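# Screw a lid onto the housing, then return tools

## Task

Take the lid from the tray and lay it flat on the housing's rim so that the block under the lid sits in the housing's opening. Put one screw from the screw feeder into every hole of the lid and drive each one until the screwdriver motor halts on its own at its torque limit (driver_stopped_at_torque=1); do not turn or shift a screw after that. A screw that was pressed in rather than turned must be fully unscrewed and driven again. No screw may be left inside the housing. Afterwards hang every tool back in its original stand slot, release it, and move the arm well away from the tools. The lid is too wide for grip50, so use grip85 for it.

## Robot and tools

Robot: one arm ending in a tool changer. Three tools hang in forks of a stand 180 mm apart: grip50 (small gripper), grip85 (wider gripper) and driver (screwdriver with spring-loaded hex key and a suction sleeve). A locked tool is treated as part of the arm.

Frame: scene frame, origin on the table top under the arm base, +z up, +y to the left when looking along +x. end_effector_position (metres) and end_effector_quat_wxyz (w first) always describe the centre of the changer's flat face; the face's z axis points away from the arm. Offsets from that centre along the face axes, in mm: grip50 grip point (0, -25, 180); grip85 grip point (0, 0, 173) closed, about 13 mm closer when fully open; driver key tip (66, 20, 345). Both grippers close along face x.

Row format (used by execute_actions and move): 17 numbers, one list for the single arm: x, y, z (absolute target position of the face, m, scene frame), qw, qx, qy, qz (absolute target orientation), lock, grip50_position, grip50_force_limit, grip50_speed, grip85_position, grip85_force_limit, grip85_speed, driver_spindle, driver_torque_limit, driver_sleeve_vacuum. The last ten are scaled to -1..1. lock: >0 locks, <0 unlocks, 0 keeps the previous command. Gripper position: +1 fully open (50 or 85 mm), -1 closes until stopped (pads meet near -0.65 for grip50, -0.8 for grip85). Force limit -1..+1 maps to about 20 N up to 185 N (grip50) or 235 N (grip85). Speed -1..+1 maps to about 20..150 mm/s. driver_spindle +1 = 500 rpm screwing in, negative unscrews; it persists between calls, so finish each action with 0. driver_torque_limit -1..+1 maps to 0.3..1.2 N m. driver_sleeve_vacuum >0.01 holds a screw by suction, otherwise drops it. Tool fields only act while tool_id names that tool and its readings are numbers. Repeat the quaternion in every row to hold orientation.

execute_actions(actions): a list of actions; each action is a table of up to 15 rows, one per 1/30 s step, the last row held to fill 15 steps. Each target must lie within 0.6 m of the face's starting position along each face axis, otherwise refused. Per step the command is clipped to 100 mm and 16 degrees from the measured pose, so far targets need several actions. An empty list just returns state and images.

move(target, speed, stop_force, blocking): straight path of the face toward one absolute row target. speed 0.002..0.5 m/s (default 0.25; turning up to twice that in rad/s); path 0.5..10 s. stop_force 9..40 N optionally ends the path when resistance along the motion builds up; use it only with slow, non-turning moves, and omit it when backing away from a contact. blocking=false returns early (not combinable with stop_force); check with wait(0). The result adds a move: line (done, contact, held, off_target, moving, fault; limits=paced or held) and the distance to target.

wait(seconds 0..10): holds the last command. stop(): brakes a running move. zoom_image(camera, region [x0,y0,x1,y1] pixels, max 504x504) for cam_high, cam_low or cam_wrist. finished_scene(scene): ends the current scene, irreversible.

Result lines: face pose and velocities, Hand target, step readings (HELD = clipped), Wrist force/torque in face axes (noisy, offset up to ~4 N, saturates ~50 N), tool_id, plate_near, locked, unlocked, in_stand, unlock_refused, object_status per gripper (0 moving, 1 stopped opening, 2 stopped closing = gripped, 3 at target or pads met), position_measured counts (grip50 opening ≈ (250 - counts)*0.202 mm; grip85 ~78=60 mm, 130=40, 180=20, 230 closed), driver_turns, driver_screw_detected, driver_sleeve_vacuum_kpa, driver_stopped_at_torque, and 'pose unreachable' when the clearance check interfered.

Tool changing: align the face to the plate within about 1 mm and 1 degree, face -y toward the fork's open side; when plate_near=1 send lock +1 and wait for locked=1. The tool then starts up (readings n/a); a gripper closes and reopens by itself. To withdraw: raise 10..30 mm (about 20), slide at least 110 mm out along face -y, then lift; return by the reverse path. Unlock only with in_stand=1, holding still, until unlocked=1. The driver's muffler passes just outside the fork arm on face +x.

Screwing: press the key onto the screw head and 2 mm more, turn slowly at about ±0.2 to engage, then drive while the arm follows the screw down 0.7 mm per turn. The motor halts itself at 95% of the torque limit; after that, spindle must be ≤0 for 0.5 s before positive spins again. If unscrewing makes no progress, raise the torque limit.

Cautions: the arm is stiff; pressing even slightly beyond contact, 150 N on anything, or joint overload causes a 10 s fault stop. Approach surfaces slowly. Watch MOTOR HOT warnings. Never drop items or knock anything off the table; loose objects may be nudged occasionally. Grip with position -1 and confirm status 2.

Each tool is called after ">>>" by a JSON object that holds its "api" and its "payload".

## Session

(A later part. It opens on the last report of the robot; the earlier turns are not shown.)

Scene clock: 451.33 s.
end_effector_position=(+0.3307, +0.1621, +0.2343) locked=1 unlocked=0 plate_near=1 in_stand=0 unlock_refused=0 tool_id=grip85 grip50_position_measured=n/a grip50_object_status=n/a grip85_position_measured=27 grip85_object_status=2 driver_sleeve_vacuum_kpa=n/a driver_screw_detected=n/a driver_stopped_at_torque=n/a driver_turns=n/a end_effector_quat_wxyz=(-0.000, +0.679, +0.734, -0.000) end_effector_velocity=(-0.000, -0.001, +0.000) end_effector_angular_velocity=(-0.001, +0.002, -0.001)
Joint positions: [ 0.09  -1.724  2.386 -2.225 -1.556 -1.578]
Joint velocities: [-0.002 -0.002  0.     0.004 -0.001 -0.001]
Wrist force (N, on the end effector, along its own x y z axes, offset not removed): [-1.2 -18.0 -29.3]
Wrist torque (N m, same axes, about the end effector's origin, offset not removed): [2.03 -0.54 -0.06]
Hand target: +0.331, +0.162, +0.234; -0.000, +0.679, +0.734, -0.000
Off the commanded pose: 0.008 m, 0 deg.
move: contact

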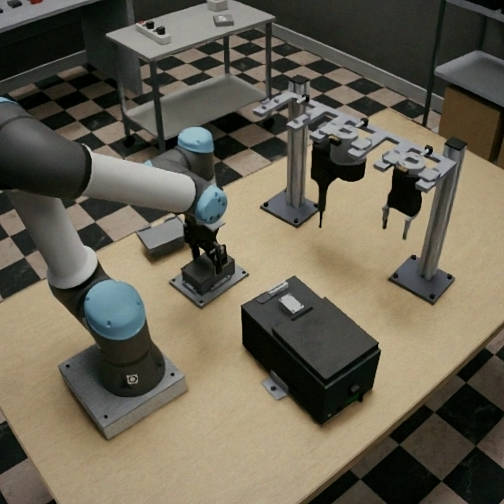

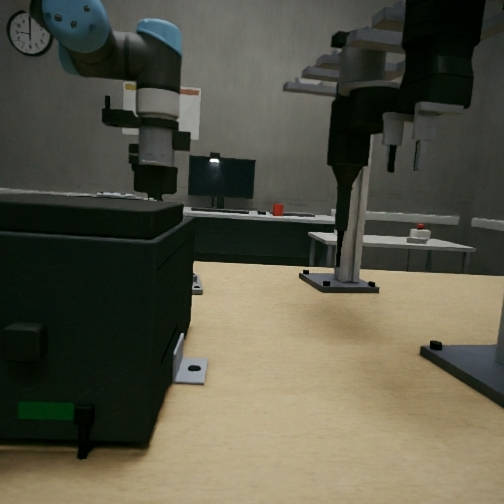

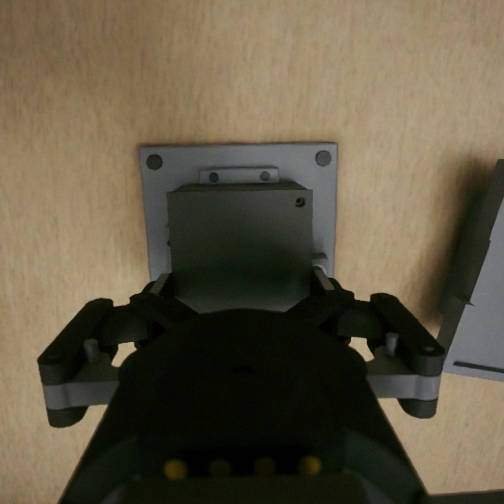

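>>> {"api": "move", "payload": {"target": [0.33005,0.16206,0.2358,0,0.67880,0.73432,0,0,0,0,0,-1,-0.3,-0.5,0,0,0], "speed": 0.004}}

>>> {"api": "move", "payload": {"target": [0.33005,0.16206,0.226,0,0.67880,0.73432,0,0,0,0,0,-1,-0.3,-0.5,0,0,0], "speed": 0.0025, "stop_force": 9}}

>>> {"api": "zoom_image", "payload": {"camera": "cam_high", "region": [160, 220, 260, 320]}}

Scene clock: 456.73 s.
end_effector_position=(+0.3301, +0.1621, +0.2358) locked=1 unlocked=0 plate_near=1 in_stand=0 unlock_refused=0 tool_id=grip85 grip50_position_measured=n/a grip50_object_status=n/a grip85_position_measured=27 grip85_object_status=2 driver_sleeve_vacuum_kpa=n/a driver_screw_detected=n/a driver_stopped_at_torque=n/a driver_turns=n/a end_effector_quat_wxyz=(-0.000, +0.679, +0.734, +0.000) end_effector_velocity=(-0.000, -0.000, +0.000) end_effector_angular_velocity=(-0.000, +0.000, -0.000)
Joint positions: [ 0.089 -1.729  2.385 -2.219 -1.556 -1.579]
Joint velocities: [-0.    -0.002  0.     0.001 -0.    -0.   ]
Wrist force (N, on the end effector, along its own x y z axes, offset not removed): [3.8 -2.0 1.9]
Wrist torque (N m, same axes, about the end effector's origin, offset not removed): [0.22 -0.18 0.31]
Hand target: +0.330, +0.162, +0.236; +0.000, +0.679, +0.734, +0.000
Off the commanded pose: 0.000 m, 0 deg.
move: done

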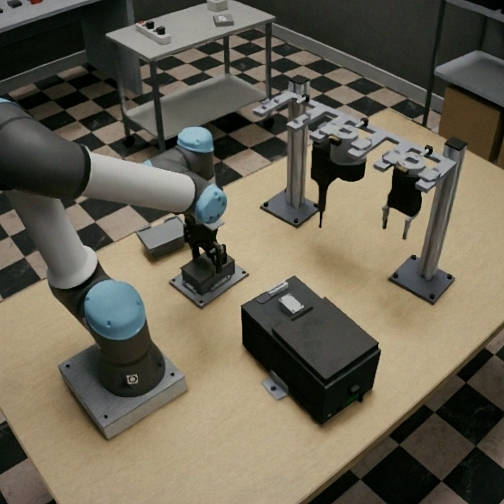

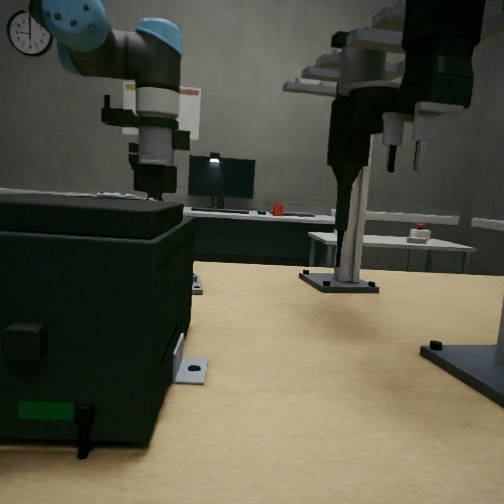

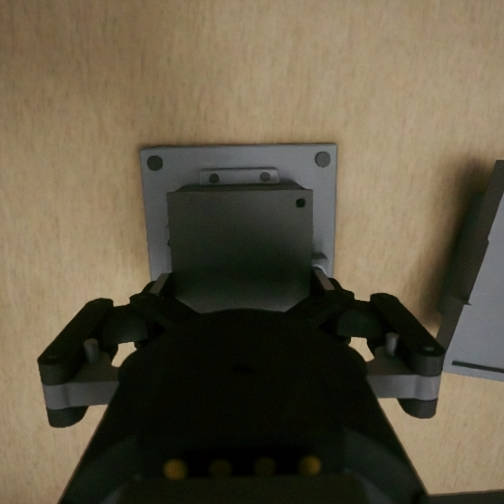

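Scene clock: 457.80 s.
end_effector_position=(+0.3301, +0.1620, +0.2339) locked=1 unlocked=0 plate_near=1 in_stand=0 unlock_refused=0 tool_id=grip85 grip50_position_measured=n/a grip50_object_status=n/a grip85_position_measured=27 grip85_object_status=2 driver_sleeve_vacuum_kpa=n/a driver_screw_detected=n/a driver_stopped_at_torque=n/a driver_turns=n/a end_effector_quat_wxyz=(-0.000, +0.679, +0.734, -0.000) end_effector_velocity=(-0.001, -0.000, -0.000) end_effector_angular_velocity=(-0.000, +0.003, +0.000)
Joint positions: [ 0.089 -1.725  2.388 -2.226 -1.556 -1.579]
Joint velocities: [-0.    -0.002  0.001  0.004 -0.    -0.   ]
Wrist force (N, on the end effector, along its own x y z axes, offset not removed): [1.3 -14.1 -28.0]
Wrist torque (N m, same axes, about the end effector's origin, offset not removed): [1.89 -0.09 -0.11]
Hand target: +0.330, +0.162, +0.234; +0.000, +0.679, +0.734, +0.000
Off the commanded pose: 0.008 m, 0 deg.
move: contact

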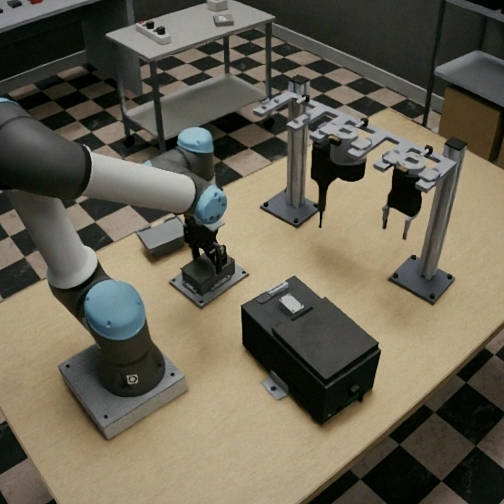

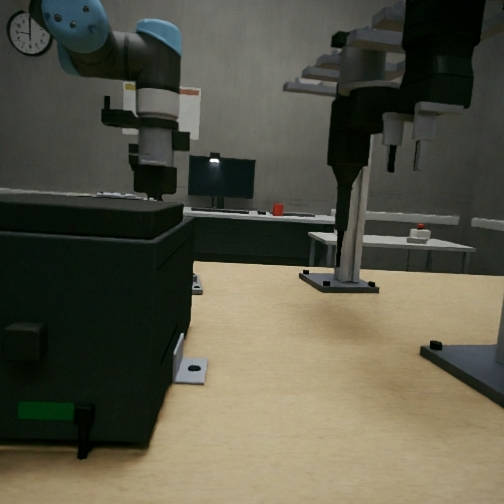

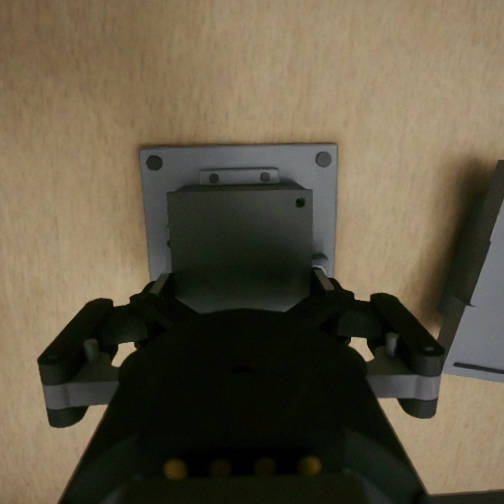

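Region (160, 220, 260, 320) of cam_high's 504x504 image, scaled by 5.040, with more detail than that image has.

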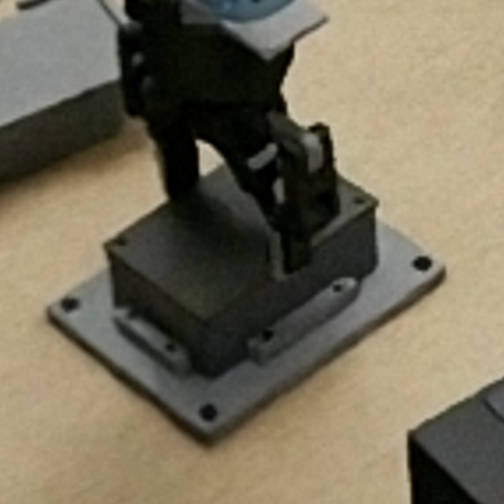

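>>> {"api": "zoom_image", "payload": {"camera": "cam_high", "region": [175, 255, 240, 300]}}

>>> {"api": "zoom_image", "payload": {"camera": "cam_wrist", "region": [150, 160, 330, 230]}}

>>> {"api": "execute_actions", "payload": {"actions": []}}

Region (175, 255, 240, 300) of cam_high's 504x504 image, scaled by 7.754, with more detail than that image has; it fills the top 349 rows of this view, and the rest is white.

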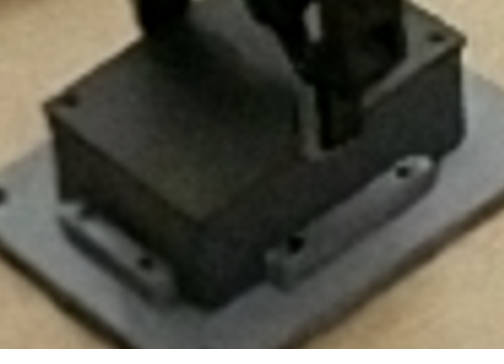

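Region (150, 160, 330, 230) of cam_wrist's 504x504 image, scaled by 2.800, with more detail than that image has.

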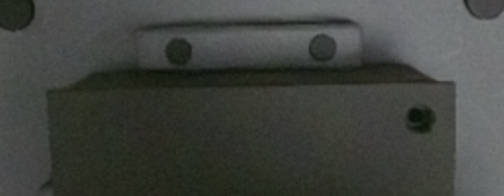

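Scene clock: 464.20 s.
end_effector_position=(+0.3301, +0.1620, +0.2341) locked=1 unlocked=0 plate_near=1 in_stand=0 unlock_refused=0 tool_id=grip85 grip50_position_measured=n/a grip50_object_status=n/a grip85_position_measured=27 grip85_object_status=2 driver_sleeve_vacuum_kpa=n/a driver_screw_detected=n/a driver_stopped_at_torque=n/a driver_turns=n/a end_effector_quat_wxyz=(+0.000, +0.679, +0.734, +0.000) end_effector_velocity=(-0.000, +0.000, -0.000) end_effector_angular_velocity=(-0.001, +0.000, -0.000)
Joint positions: [ 0.089 -1.725  2.388 -2.225 -1.556 -1.579]
Joint velocities: [ 0.001  0.    -0.     0.    -0.001  0.001]
Wrist force (N, on the end effector, along its own x y z axes, offset not removed): [1.6 -1.5 1.4]
Wrist torque (N m, same axes, about the end effector's origin, offset not removed): [0.42 -0.52 -0.02]
Hand target: +0.330, +0.162, +0.234; +0.000, +0.679, +0.734, +0.000
Off the commanded pose: 0.008 m, 0 deg.

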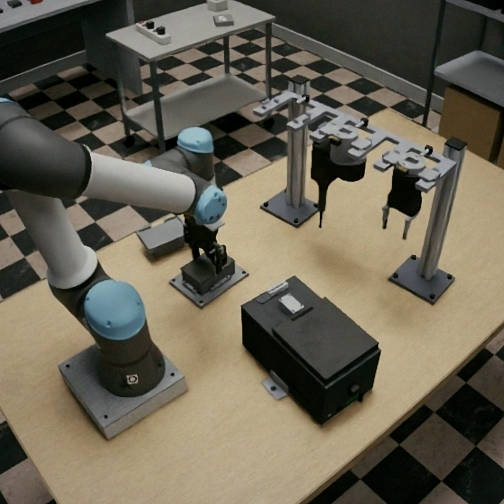

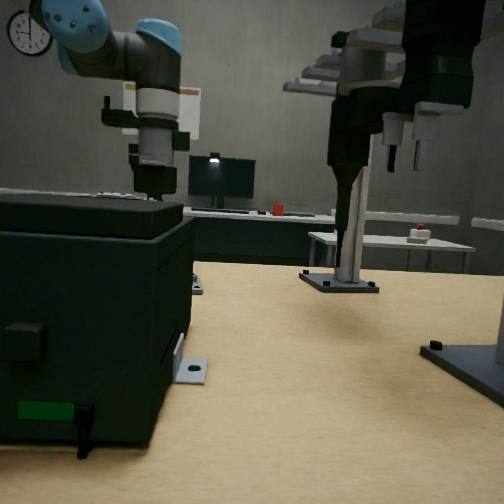

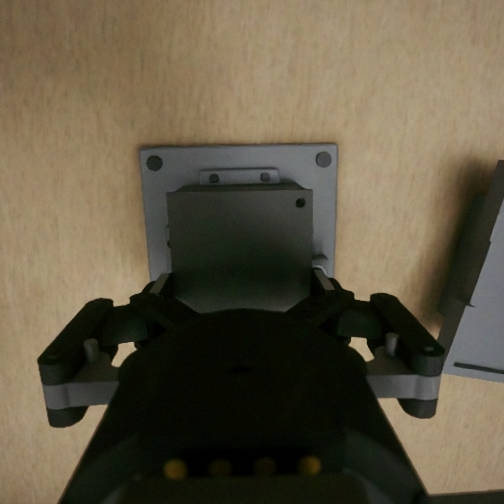

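>>> {"api": "move", "payload": {"target": [0.32935,0.16200,0.2352,0,0.67880,0.73432,0,0,0,0,0,-1,-0.3,-0.5,0,0,0], "speed": 0.003}}

>>> {"api": "move", "payload": {"target": [0.32935,0.16200,0.226,0,0.67880,0.73432,0,0,0,0,0,-1,-0.3,-0.5,0,0,0], "speed": 0.0025, "stop_force": 10}}

>>> {"api": "zoom_image", "payload": {"camera": "cam_wrist", "region": [150, 160, 330, 230]}}

Scene clock: 482.40 s.
end_effector_position=(+0.3294, +0.1620, +0.2352) locked=1 unlocked=0 plate_near=1 in_stand=0 unlock_refused=0 tool_id=grip85 grip50_position_measured=n/a grip50_object_status=n/a grip85_position_measured=27 grip85_object_status=2 driver_sleeve_vacuum_kpa=n/a driver_screw_detected=n/a driver_stopped_at_torque=n/a driver_turns=n/a end_effector_quat_wxyz=(+0.000, +0.679, +0.734, +0.000) end_effector_velocity=(-0.001, +0.000, -0.000) end_effector_angular_velocity=(-0.001, +0.002, +0.002)
Joint positions: [ 0.089 -1.729  2.388 -2.221 -1.556 -1.579]
Joint velocities: [ 0.001 -0.001  0.001  0.002 -0.    -0.001]
Wrist force (N, on the end effector, along its own x y z axes, offset not removed): [-0.3 2.4 5.0]
Wrist torque (N m, same axes, about the end effector's origin, offset not removed): [-1.93 -0.28 -0.26]
Hand target: +0.329, +0.162, +0.235; +0.000, +0.679, +0.734, +0.000
Off the commanded pose: 0.000 m, 0 deg.
move: done

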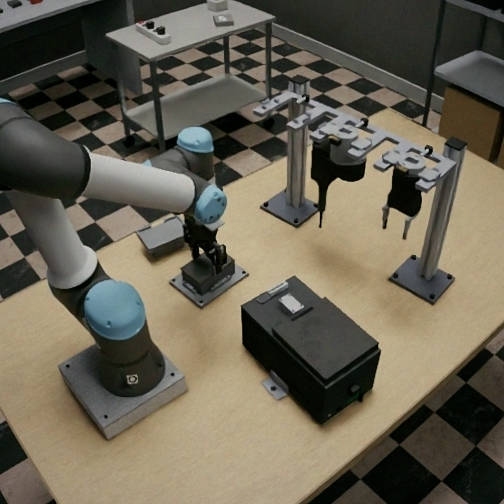

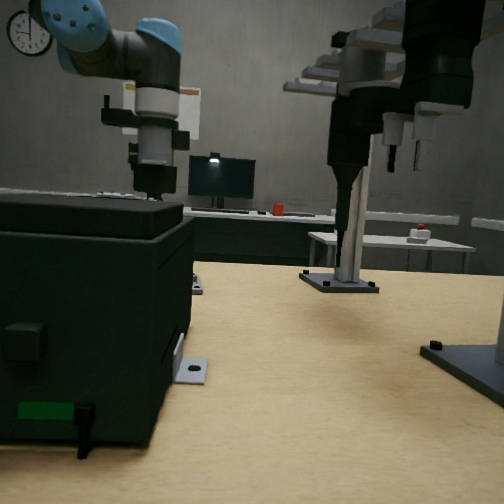

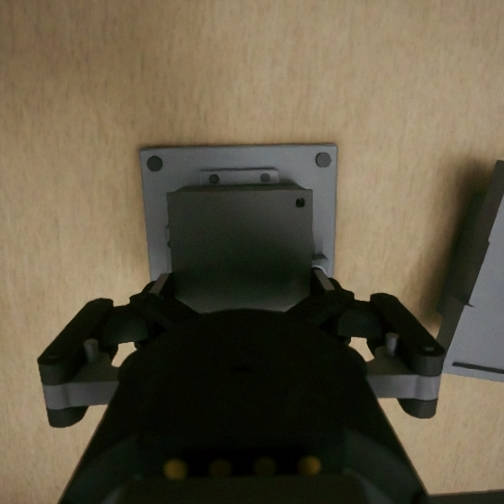

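Scene clock: 483.63 s.
end_effector_position=(+0.3294, +0.1620, +0.2330) locked=1 unlocked=0 plate_near=1 in_stand=0 unlock_refused=0 tool_id=grip85 grip50_position_measured=n/a grip50_object_status=n/a grip85_position_measured=27 grip85_object_status=2 driver_sleeve_vacuum_kpa=n/a driver_screw_detected=n/a driver_stopped_at_torque=n/a driver_turns=n/a end_effector_quat_wxyz=(+0.000, +0.679, +0.734, +0.000) end_effector_velocity=(-0.000, -0.000, +0.000) end_effector_angular_velocity=(+0.000, +0.002, -0.002)
Joint positions: [ 0.089 -1.725  2.391 -2.229 -1.556 -1.578]
Joint velocities: [-0.001 -0.002 -0.     0.004  0.     0.   ]
Wrist force (N, on the end effector, along its own x y z axes, offset not removed): [-0.8 -1.9 -29.0]
Wrist torque (N m, same axes, about the end effector's origin, offset not removed): [0.37 0.03 -0.31]
Hand target: +0.329, +0.162, +0.233; +0.000, +0.679, +0.734, +0.000
Off the commanded pose: 0.007 m, 0 deg.
move: contact

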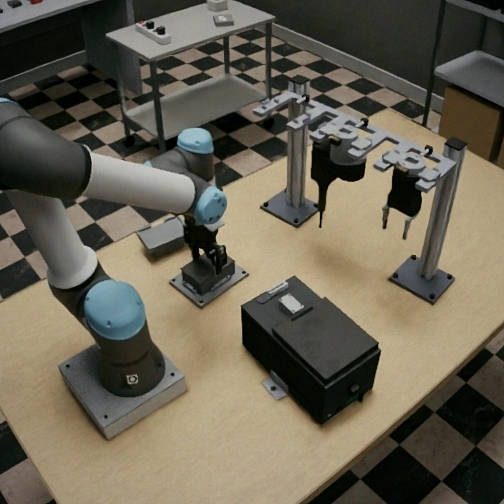

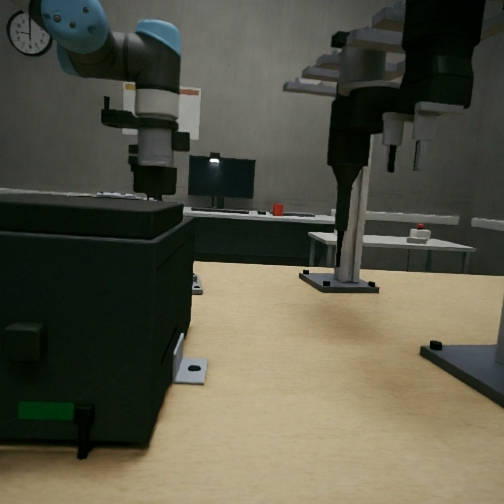

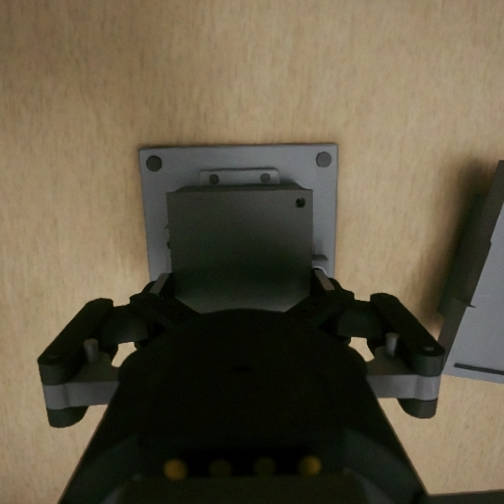

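Region (150, 160, 330, 230) of cam_wrist's 504x504 image, scaled by 2.800, with more detail than that image has.

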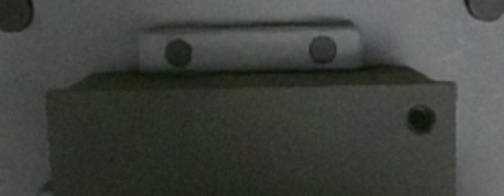

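>>> {"api": "execute_actions", "payload": {"actions": [[[0.32935,0.16200,0.2333,0,0.67880,0.73432,0,0,0,0,0,1,-0.3,-0.5,0,0,0]],[[0.32935,0.16200,0.2333,0,0.67880,0.73432,0,0,0,0,0,1,-0.3,-0.5,0,0,0]]]}}

>>> {"api": "move", "payload": {"target": [0.32935,0.16200,0.27,0,0.67880,0.73432,0,0,0,0,0,1,-0.3,-0.5,0,0,0], "speed": 0.04}}

>>> {"api": "zoom_image", "payload": {"camera": "cam_high", "region": [160, 220, 260, 320]}}

Scene clock: 491.00 s.
end_effector_position=(+0.3294, +0.1620, +0.2333) locked=1 unlocked=0 plate_near=1 in_stand=0 unlock_refused=0 tool_id=grip85 grip50_position_measured=n/a grip50_object_status=n/a grip85_position_measured=3 grip85_object_status=3 driver_sleeve_vacuum_kpa=n/a driver_screw_detected=n/a driver_stopped_at_torque=n/a driver_turns=n/a end_effector_quat_wxyz=(-0.000, +0.679, +0.734, +0.000) end_effector_velocity=(-0.000, +0.000, -0.000) end_effector_angular_velocity=(+0.001, +0.000, +0.001)
Joint positions: [ 0.089 -1.726  2.391 -2.228 -1.556 -1.578]
Joint velocities: [ 0.     0.     0.    -0.     0.001 -0.001]
Wrist force (N, on the end effector, along its own x y z axes, offset not removed): [-0.2 -2.8 3.0]
Wrist torque (N m, same axes, about the end effector's origin, offset not removed): [0.16 -0.08 0.04]
Hand target: +0.329, +0.162, +0.233; -0.000, +0.679, +0.734, -0.000
Off the commanded pose: 0.000 m, 0 deg.
Step readings (end_effector_position; steps 1 to 15: 1st action; 16 to 30: 2nd action):
0: (+0.3294, +0.1620, +0.2332)
1: (+0.3294, +0.1620, +0.2332)
2: (+0.3294, +0.1620, +0.2332)
4: (+0.3294, +0.1620, +0.2332)
8: (+0.3293, +0.1620, +0.2332)
15: (+0.3293, +0.1620, +0.2333)
16: (+0.3294, +0.1620, +0.2333)
17: (+0.3294, +0.1620, +0.2333)
19: (+0.3294, +0.1620, +0.2333)
23: (+0.3294, +0.1620, +0.2333)
30: end_effector_position above

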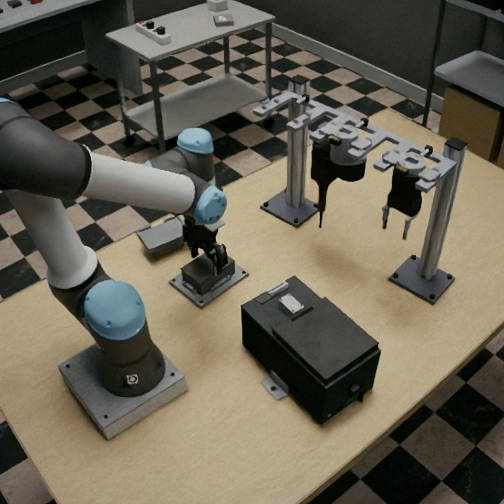

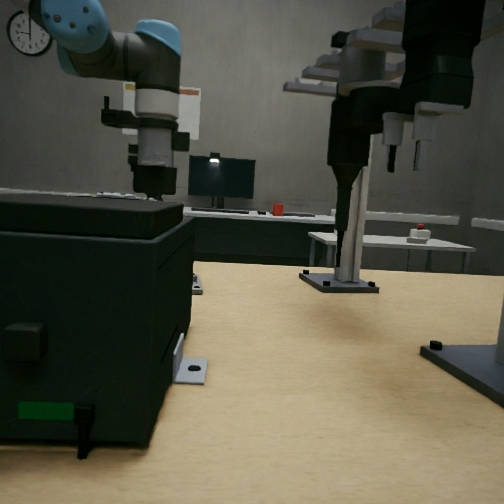

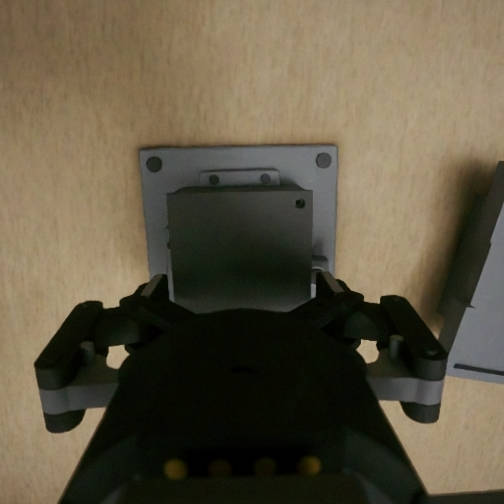

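Scene clock: 492.30 s.
end_effector_position=(+0.3294, +0.1620, +0.2698) locked=1 unlocked=0 plate_near=1 in_stand=0 unlock_refused=0 tool_id=grip85 grip50_position_measured=n/a grip50_object_status=n/a grip85_position_measured=3 grip85_object_status=3 driver_sleeve_vacuum_kpa=n/a driver_screw_detected=n/a driver_stopped_at_torque=n/a driver_turns=n/a end_effector_quat_wxyz=(-0.000, +0.679, +0.734, +0.000) end_effector_velocity=(+0.000, -0.000, +0.002) end_effector_angular_velocity=(-0.000, -0.000, -0.000)
Joint positions: [ 0.088 -1.794  2.329 -2.098 -1.556 -1.58 ]
Joint velocities: [-0.001 -0.003 -0.003  0.005 -0.    -0.   ]
Wrist force (N, on the end effector, along its own x y z axes, offset not removed): [1.8 -6.2 2.1]
Wrist torque (N m, same axes, about the end effector's origin, offset not removed): [-0.36 -0.11 0.12]
Hand target: +0.329, +0.162, +0.270; +0.000, +0.679, +0.734, +0.000
Off the commanded pose: 0.000 m, 0 deg.
move: done

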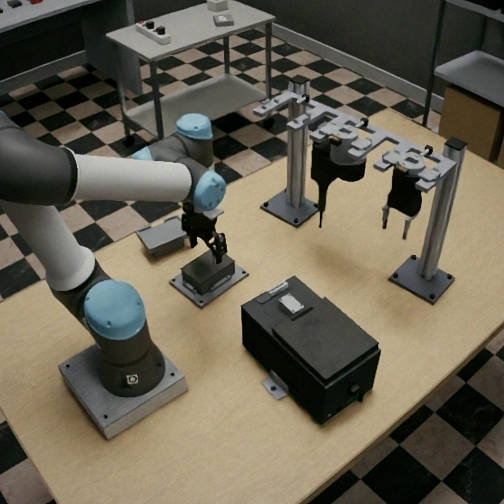

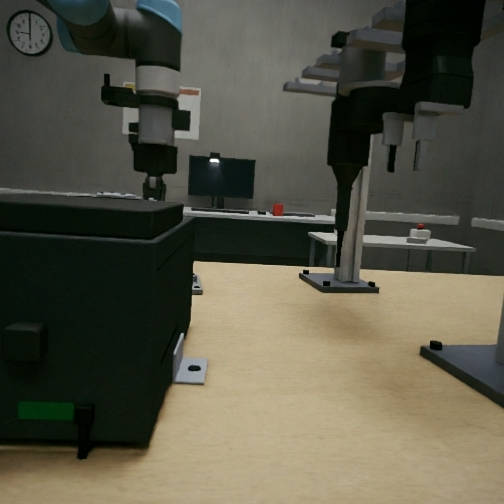

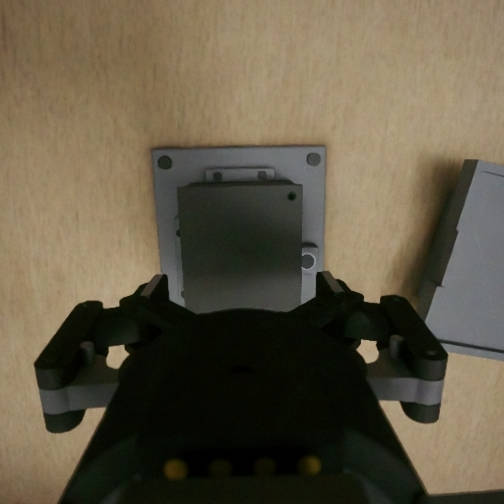

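Region (160, 220, 260, 320) of cam_high's 504x504 image, scaled by 5.040, with more detail than that image has.

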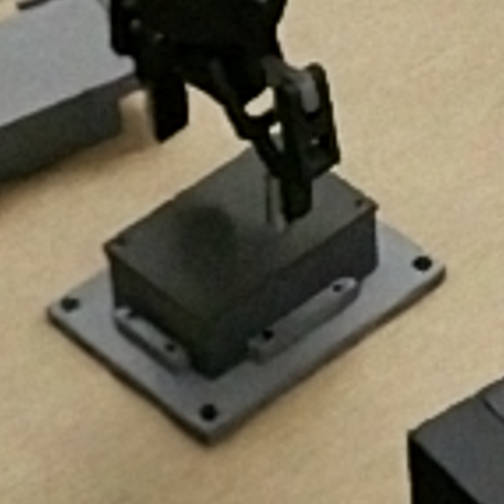

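>>> {"api": "move", "payload": {"target": [0.4890,0.1609,0.4296,0,0.65606,0.75471,0,0,0,0,0,1,-0.3,-0.5,0,0,0], "speed": 0.2}}

>>> {"api": "zoom_image", "payload": {"camera": "cam_wrist", "region": [180, 0, 340, 170]}}

>>> {"api": "move", "payload": {"target": [0.6129,0.1783,0.4296,0,0.65606,0.75471,0,0,0,0,0,1,-0.3,-0.5,0,0,0], "speed": 0.1}}

>>> {"api": "move", "payload": {"target": [0.6129,0.1783,0.4098,0,0.65606,0.75471,0,0,0,0,0,1,-0.3,-0.5,0,0,0], "speed": 0.015, "stop_force": 20}}

Scene clock: 507.70 s.
end_effector_position=(+0.4893, +0.1610, +0.4292) locked=1 unlocked=0 plate_near=1 in_stand=0 unlock_refused=0 tool_id=grip85 grip50_position_measured=n/a grip50_object_status=n/a grip85_position_measured=3 grip85_object_status=3 driver_sleeve_vacuum_kpa=n/a driver_screw_detected=n/a driver_stopped_at_torque=n/a driver_turns=n/a end_effector_quat_wxyz=(+0.000, +0.656, +0.755, +0.000) end_effector_velocity=(+0.002, -0.000, +0.001) end_effector_angular_velocity=(-0.001, +0.001, +0.001)
Joint positions: [ 0.059 -1.543  1.678 -1.697 -1.556 -1.67 ]
Joint velocities: [-0.     0.003 -0.007  0.004 -0.001 -0.001]
Wrist force (N, on the end effector, along its own x y z axes, offset not removed): [-0.5 -2.7 0.4]
Wrist torque (N m, same axes, about the end effector's origin, offset not removed): [0.15 -0.17 -0.04]
Hand target: +0.489, +0.161, +0.429; -0.000, +0.656, +0.755, +0.000
Off the commanded pose: 0.001 m, 0 deg.
move: done

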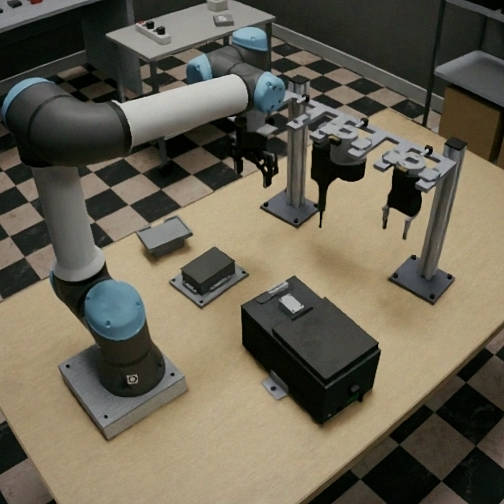

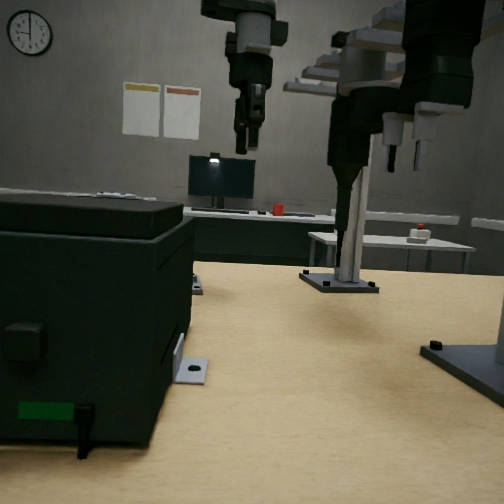

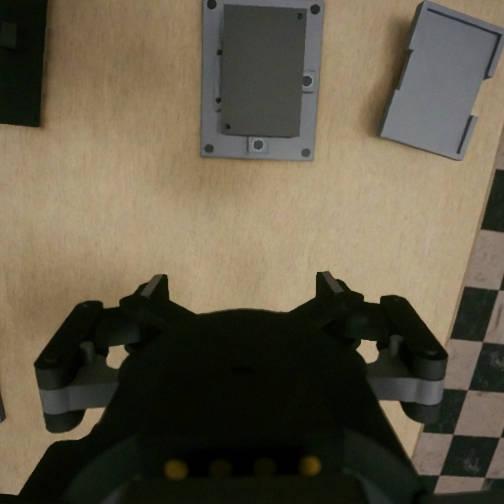

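Region (180, 0, 340, 170) of cam_wrist's 504x504 image, scaled by 2.965, with more detail than that image has; it fills the left 474 columns of this view, and the rest is white.

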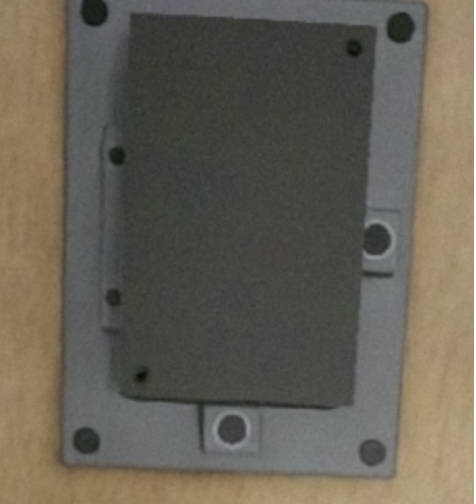

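Scene clock: 509.40 s.
end_effector_position=(+0.6127, +0.1784, +0.4294) locked=1 unlocked=0 plate_near=1 in_stand=0 unlock_refused=0 tool_id=grip85 grip50_position_measured=n/a grip50_object_status=n/a grip85_position_measured=3 grip85_object_status=3 driver_sleeve_vacuum_kpa=n/a driver_screw_detected=n/a driver_stopped_at_torque=n/a driver_turns=n/a end_effector_quat_wxyz=(-0.000, +0.656, +0.755, +0.000) end_effector_velocity=(+0.002, +0.001, +0.001) end_effector_angular_velocity=(+0.000, -0.001, +0.001)
Joint positions: [ 0.079 -1.245  1.324 -1.642 -1.556 -1.65 ]
Joint velocities: [ 0.002  0.005 -0.007  0.002  0.     0.   ]
Wrist force (N, on the end effector, along its own x y z axes, offset not removed): [2.4 -3.6 1.5]
Wrist torque (N m, same axes, about the end effector's origin, offset not removed): [-0.15 -0.20 -0.01]
Hand target: +0.613, +0.178, +0.429; +0.000, +0.656, +0.755, -0.000
Off the commanded pose: 0.000 m, 0 deg.
move: done

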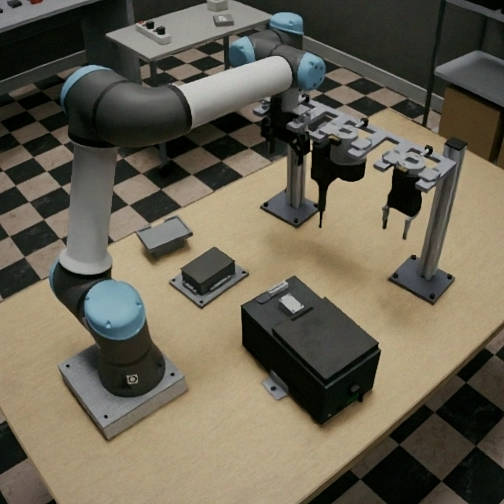

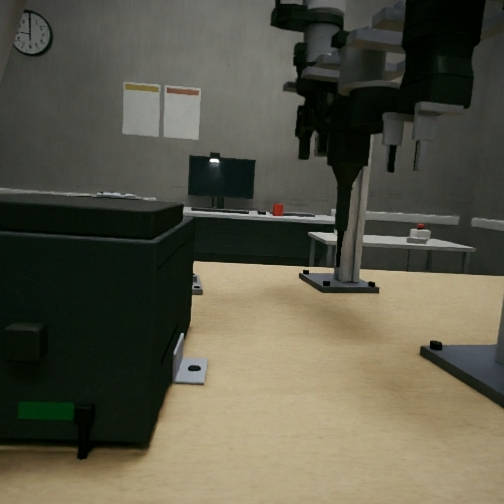

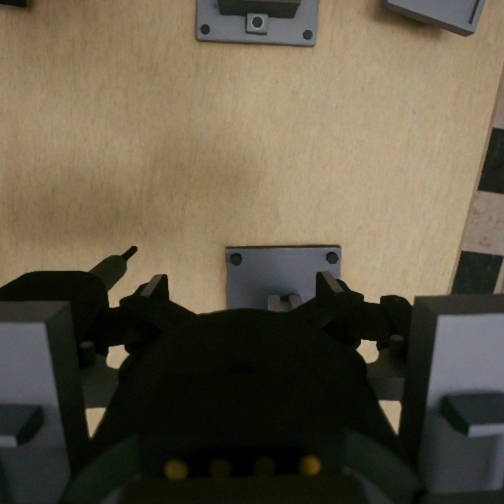

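Scene clock: 510.97 s.
end_effector_position=(+0.6129, +0.1783, +0.4100) locked=1 unlocked=0 plate_near=1 in_stand=1 unlock_refused=0 tool_id=grip85 grip50_position_measured=n/a grip50_object_status=n/a grip85_position_measured=3 grip85_object_status=3 driver_sleeve_vacuum_kpa=n/a driver_screw_detected=n/a driver_stopped_at_torque=n/a driver_turns=n/a end_effector_quat_wxyz=(-0.000, +0.656, +0.755, -0.000) end_effector_velocity=(+0.000, -0.000, -0.002) end_effector_angular_velocity=(+0.000, +0.000, -0.000)
Joint positions: [ 0.079 -1.24   1.367 -1.69  -1.556 -1.65 ]
Joint velocities: [-0.     0.001  0.004 -0.005  0.    -0.   ]
Wrist force (N, on the end effector, along its own x y z axes, offset not removed): [-1.4 -2.4 2.1]
Wrist torque (N m, same axes, about the end effector's origin, offset not removed): [-0.13 0.03 0.02]
Hand target: +0.613, +0.178, +0.410; -0.000, +0.656, +0.755, -0.000
Off the commanded pose: 0.000 m, 0 deg.
move: done

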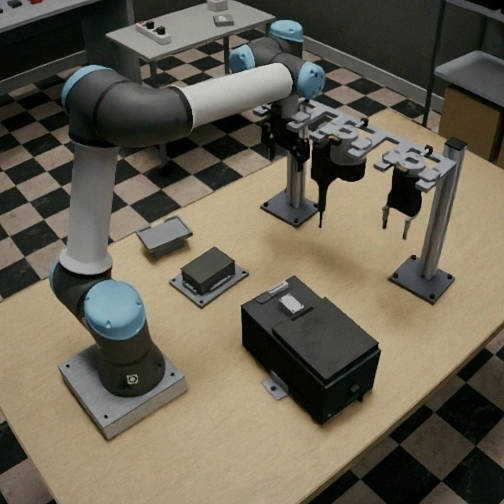

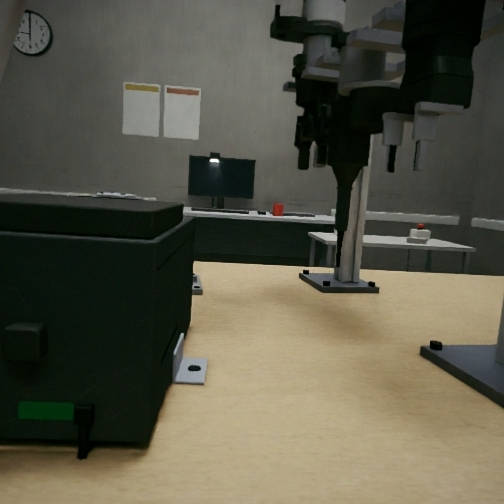

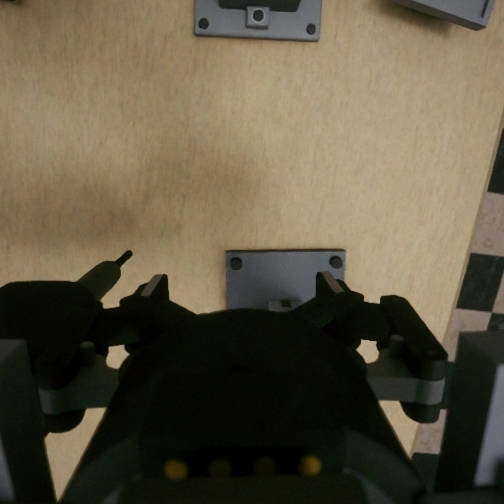

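>>> {"api": "execute_actions", "payload": {"actions": [[[0.6129,0.1783,0.4097,0,0.65606,0.75471,0,-1,0,0,0,1,-0.3,-0.5,0,0,0]],[[0.6129,0.1783,0.4097,0,0.65606,0.75471,0,-1,0,0,0,1,-0.3,-0.5,0,0,0]],[[0.6129,0.1783,0.4097,0,0.65606,0.75471,0,-1,0,0,0,1,-0.3,-0.5,0,0,0]]]}}

>>> {"api": "move", "payload": {"target": [0.6129,0.1783,0.425,0,0.65606,0.75471,0,0,0,0,0,1,0,0,0,0,0], "speed": 0.03}}

>>> {"api": "zoom_image", "payload": {"camera": "cam_wrist", "region": [100, 354, 400, 504]}}

Scene clock: 517.20 s.
end_effector_position=(+0.6129, +0.1783, +0.4097) locked=0 unlocked=1 plate_near=1 in_stand=1 unlock_refused=0 tool_id=none grip50_position_measured=n/a grip50_object_status=n/a grip85_position_measured=n/a grip85_object_status=n/a driver_sleeve_vacuum_kpa=n/a driver_screw_detected=n/a driver_stopped_at_torque=n/a driver_turns=n/a end_effector_quat_wxyz=(-0.000, +0.656, +0.755, -0.000) end_effector_velocity=(-0.000, -0.001, -0.001) end_effector_angular_velocity=(-0.000, +0.002, -0.001)
Joint positions: [ 0.079 -1.24   1.367 -1.69  -1.556 -1.65 ]
Joint velocities: [-0.001  0.     0.001  0.001 -0.     0.   ]
Wrist force (N, on the end effector, along its own x y z axes, offset not removed): [4.8 -2.0 6.0]
Wrist torque (N m, same axes, about the end effector's origin, offset not removed): [-0.04 -0.47 0.12]
Hand target: +0.613, +0.178, +0.410; +0.000, +0.656, +0.755, +0.000
Off the commanded pose: 0.000 m, 0 deg.
Step readings (end_effector_position; steps 1 to 15: 1st action; 16 to 30: 2nd action; 31 to 45: 3rd action):
0: (+0.6129, +0.1783, +0.4098)
1: (+0.6128, +0.1783, +0.4097)
2: (+0.6128, +0.1783, +0.4097)
4: (+0.6129, +0.1783, +0.4097)
8: (+0.6129, +0.1783, +0.4097)
15: (+0.6129, +0.1783, +0.4097)
16: (+0.6129, +0.1783, +0.4097)
17: (+0.6129, +0.1783, +0.4097)
19: (+0.6129, +0.1783, +0.4097)
23: (+0.6129, +0.1783, +0.4097)
30: (+0.6129, +0.1783, +0.4097)
31: (+0.6129, +0.1783, +0.4097)
32: (+0.6129, +0.1783, +0.4097)
34: (+0.6129, +0.1783, +0.4097)
38: (+0.6129, +0.1783, +0.4097)
45: end_effector_position above

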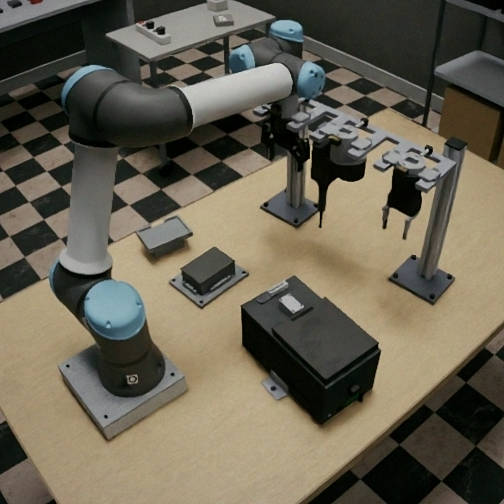

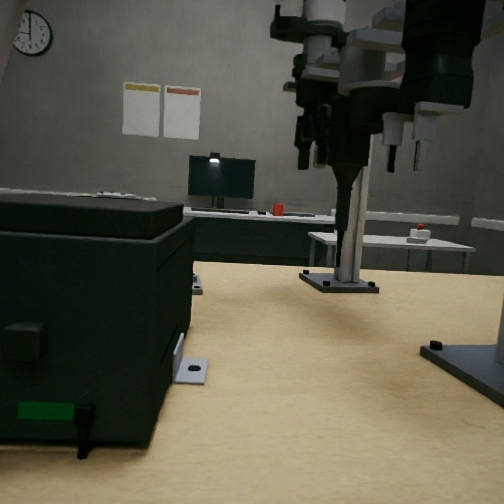

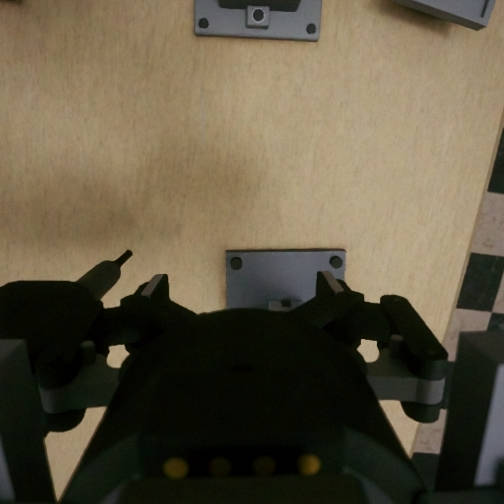

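Scene clock: 518.03 s.
end_effector_position=(+0.6129, +0.1783, +0.4248) locked=0 unlocked=1 plate_near=0 in_stand=0 unlock_refused=0 tool_id=none grip50_position_measured=n/a grip50_object_status=n/a grip85_position_measured=n/a grip85_object_status=n/a driver_sleeve_vacuum_kpa=n/a driver_screw_detected=n/a driver_stopped_at_torque=n/a driver_turns=n/a end_effector_quat_wxyz=(+0.000, +0.656, +0.755, +0.000) end_effector_velocity=(-0.000, +0.000, +0.002) end_effector_angular_velocity=(-0.000, +0.000, +0.000)
Joint positions: [ 0.079 -1.243  1.334 -1.653 -1.556 -1.65 ]
Joint velocities: [ 0.001 -0.    -0.004  0.005 -0.     0.001]
Wrist force (N, on the end effector, along its own x y z axes, offset not removed): [4.4 -1.1 4.6]
Wrist torque (N m, same axes, about the end effector's origin, offset not removed): [0.07 -0.20 -0.02]
Hand target: +0.613, +0.178, +0.425; +0.000, +0.656, +0.755, +0.000
Off the commanded pose: 0.000 m, 0 deg.
move: done

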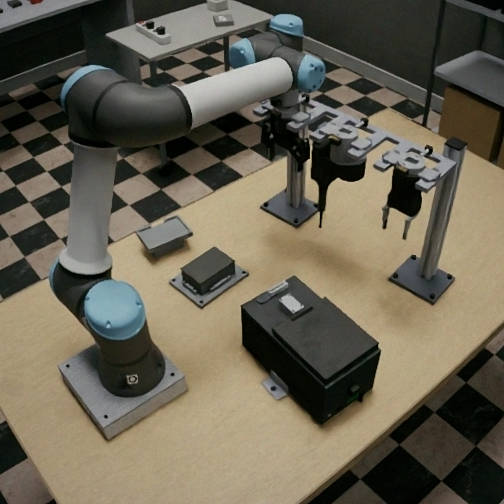

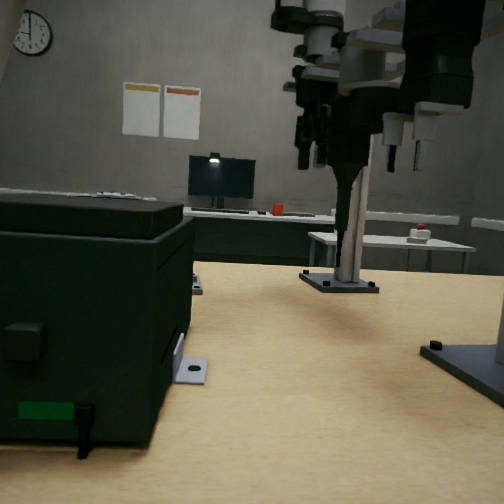

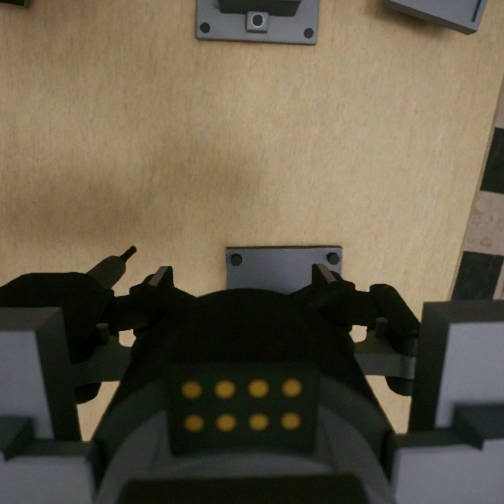

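Region (100, 354, 400, 504) of cam_wrist's 504x504 image, scaled by 1.680, with more detail than that image has.

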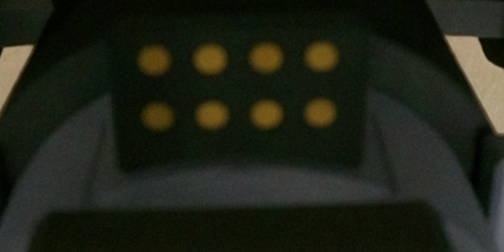

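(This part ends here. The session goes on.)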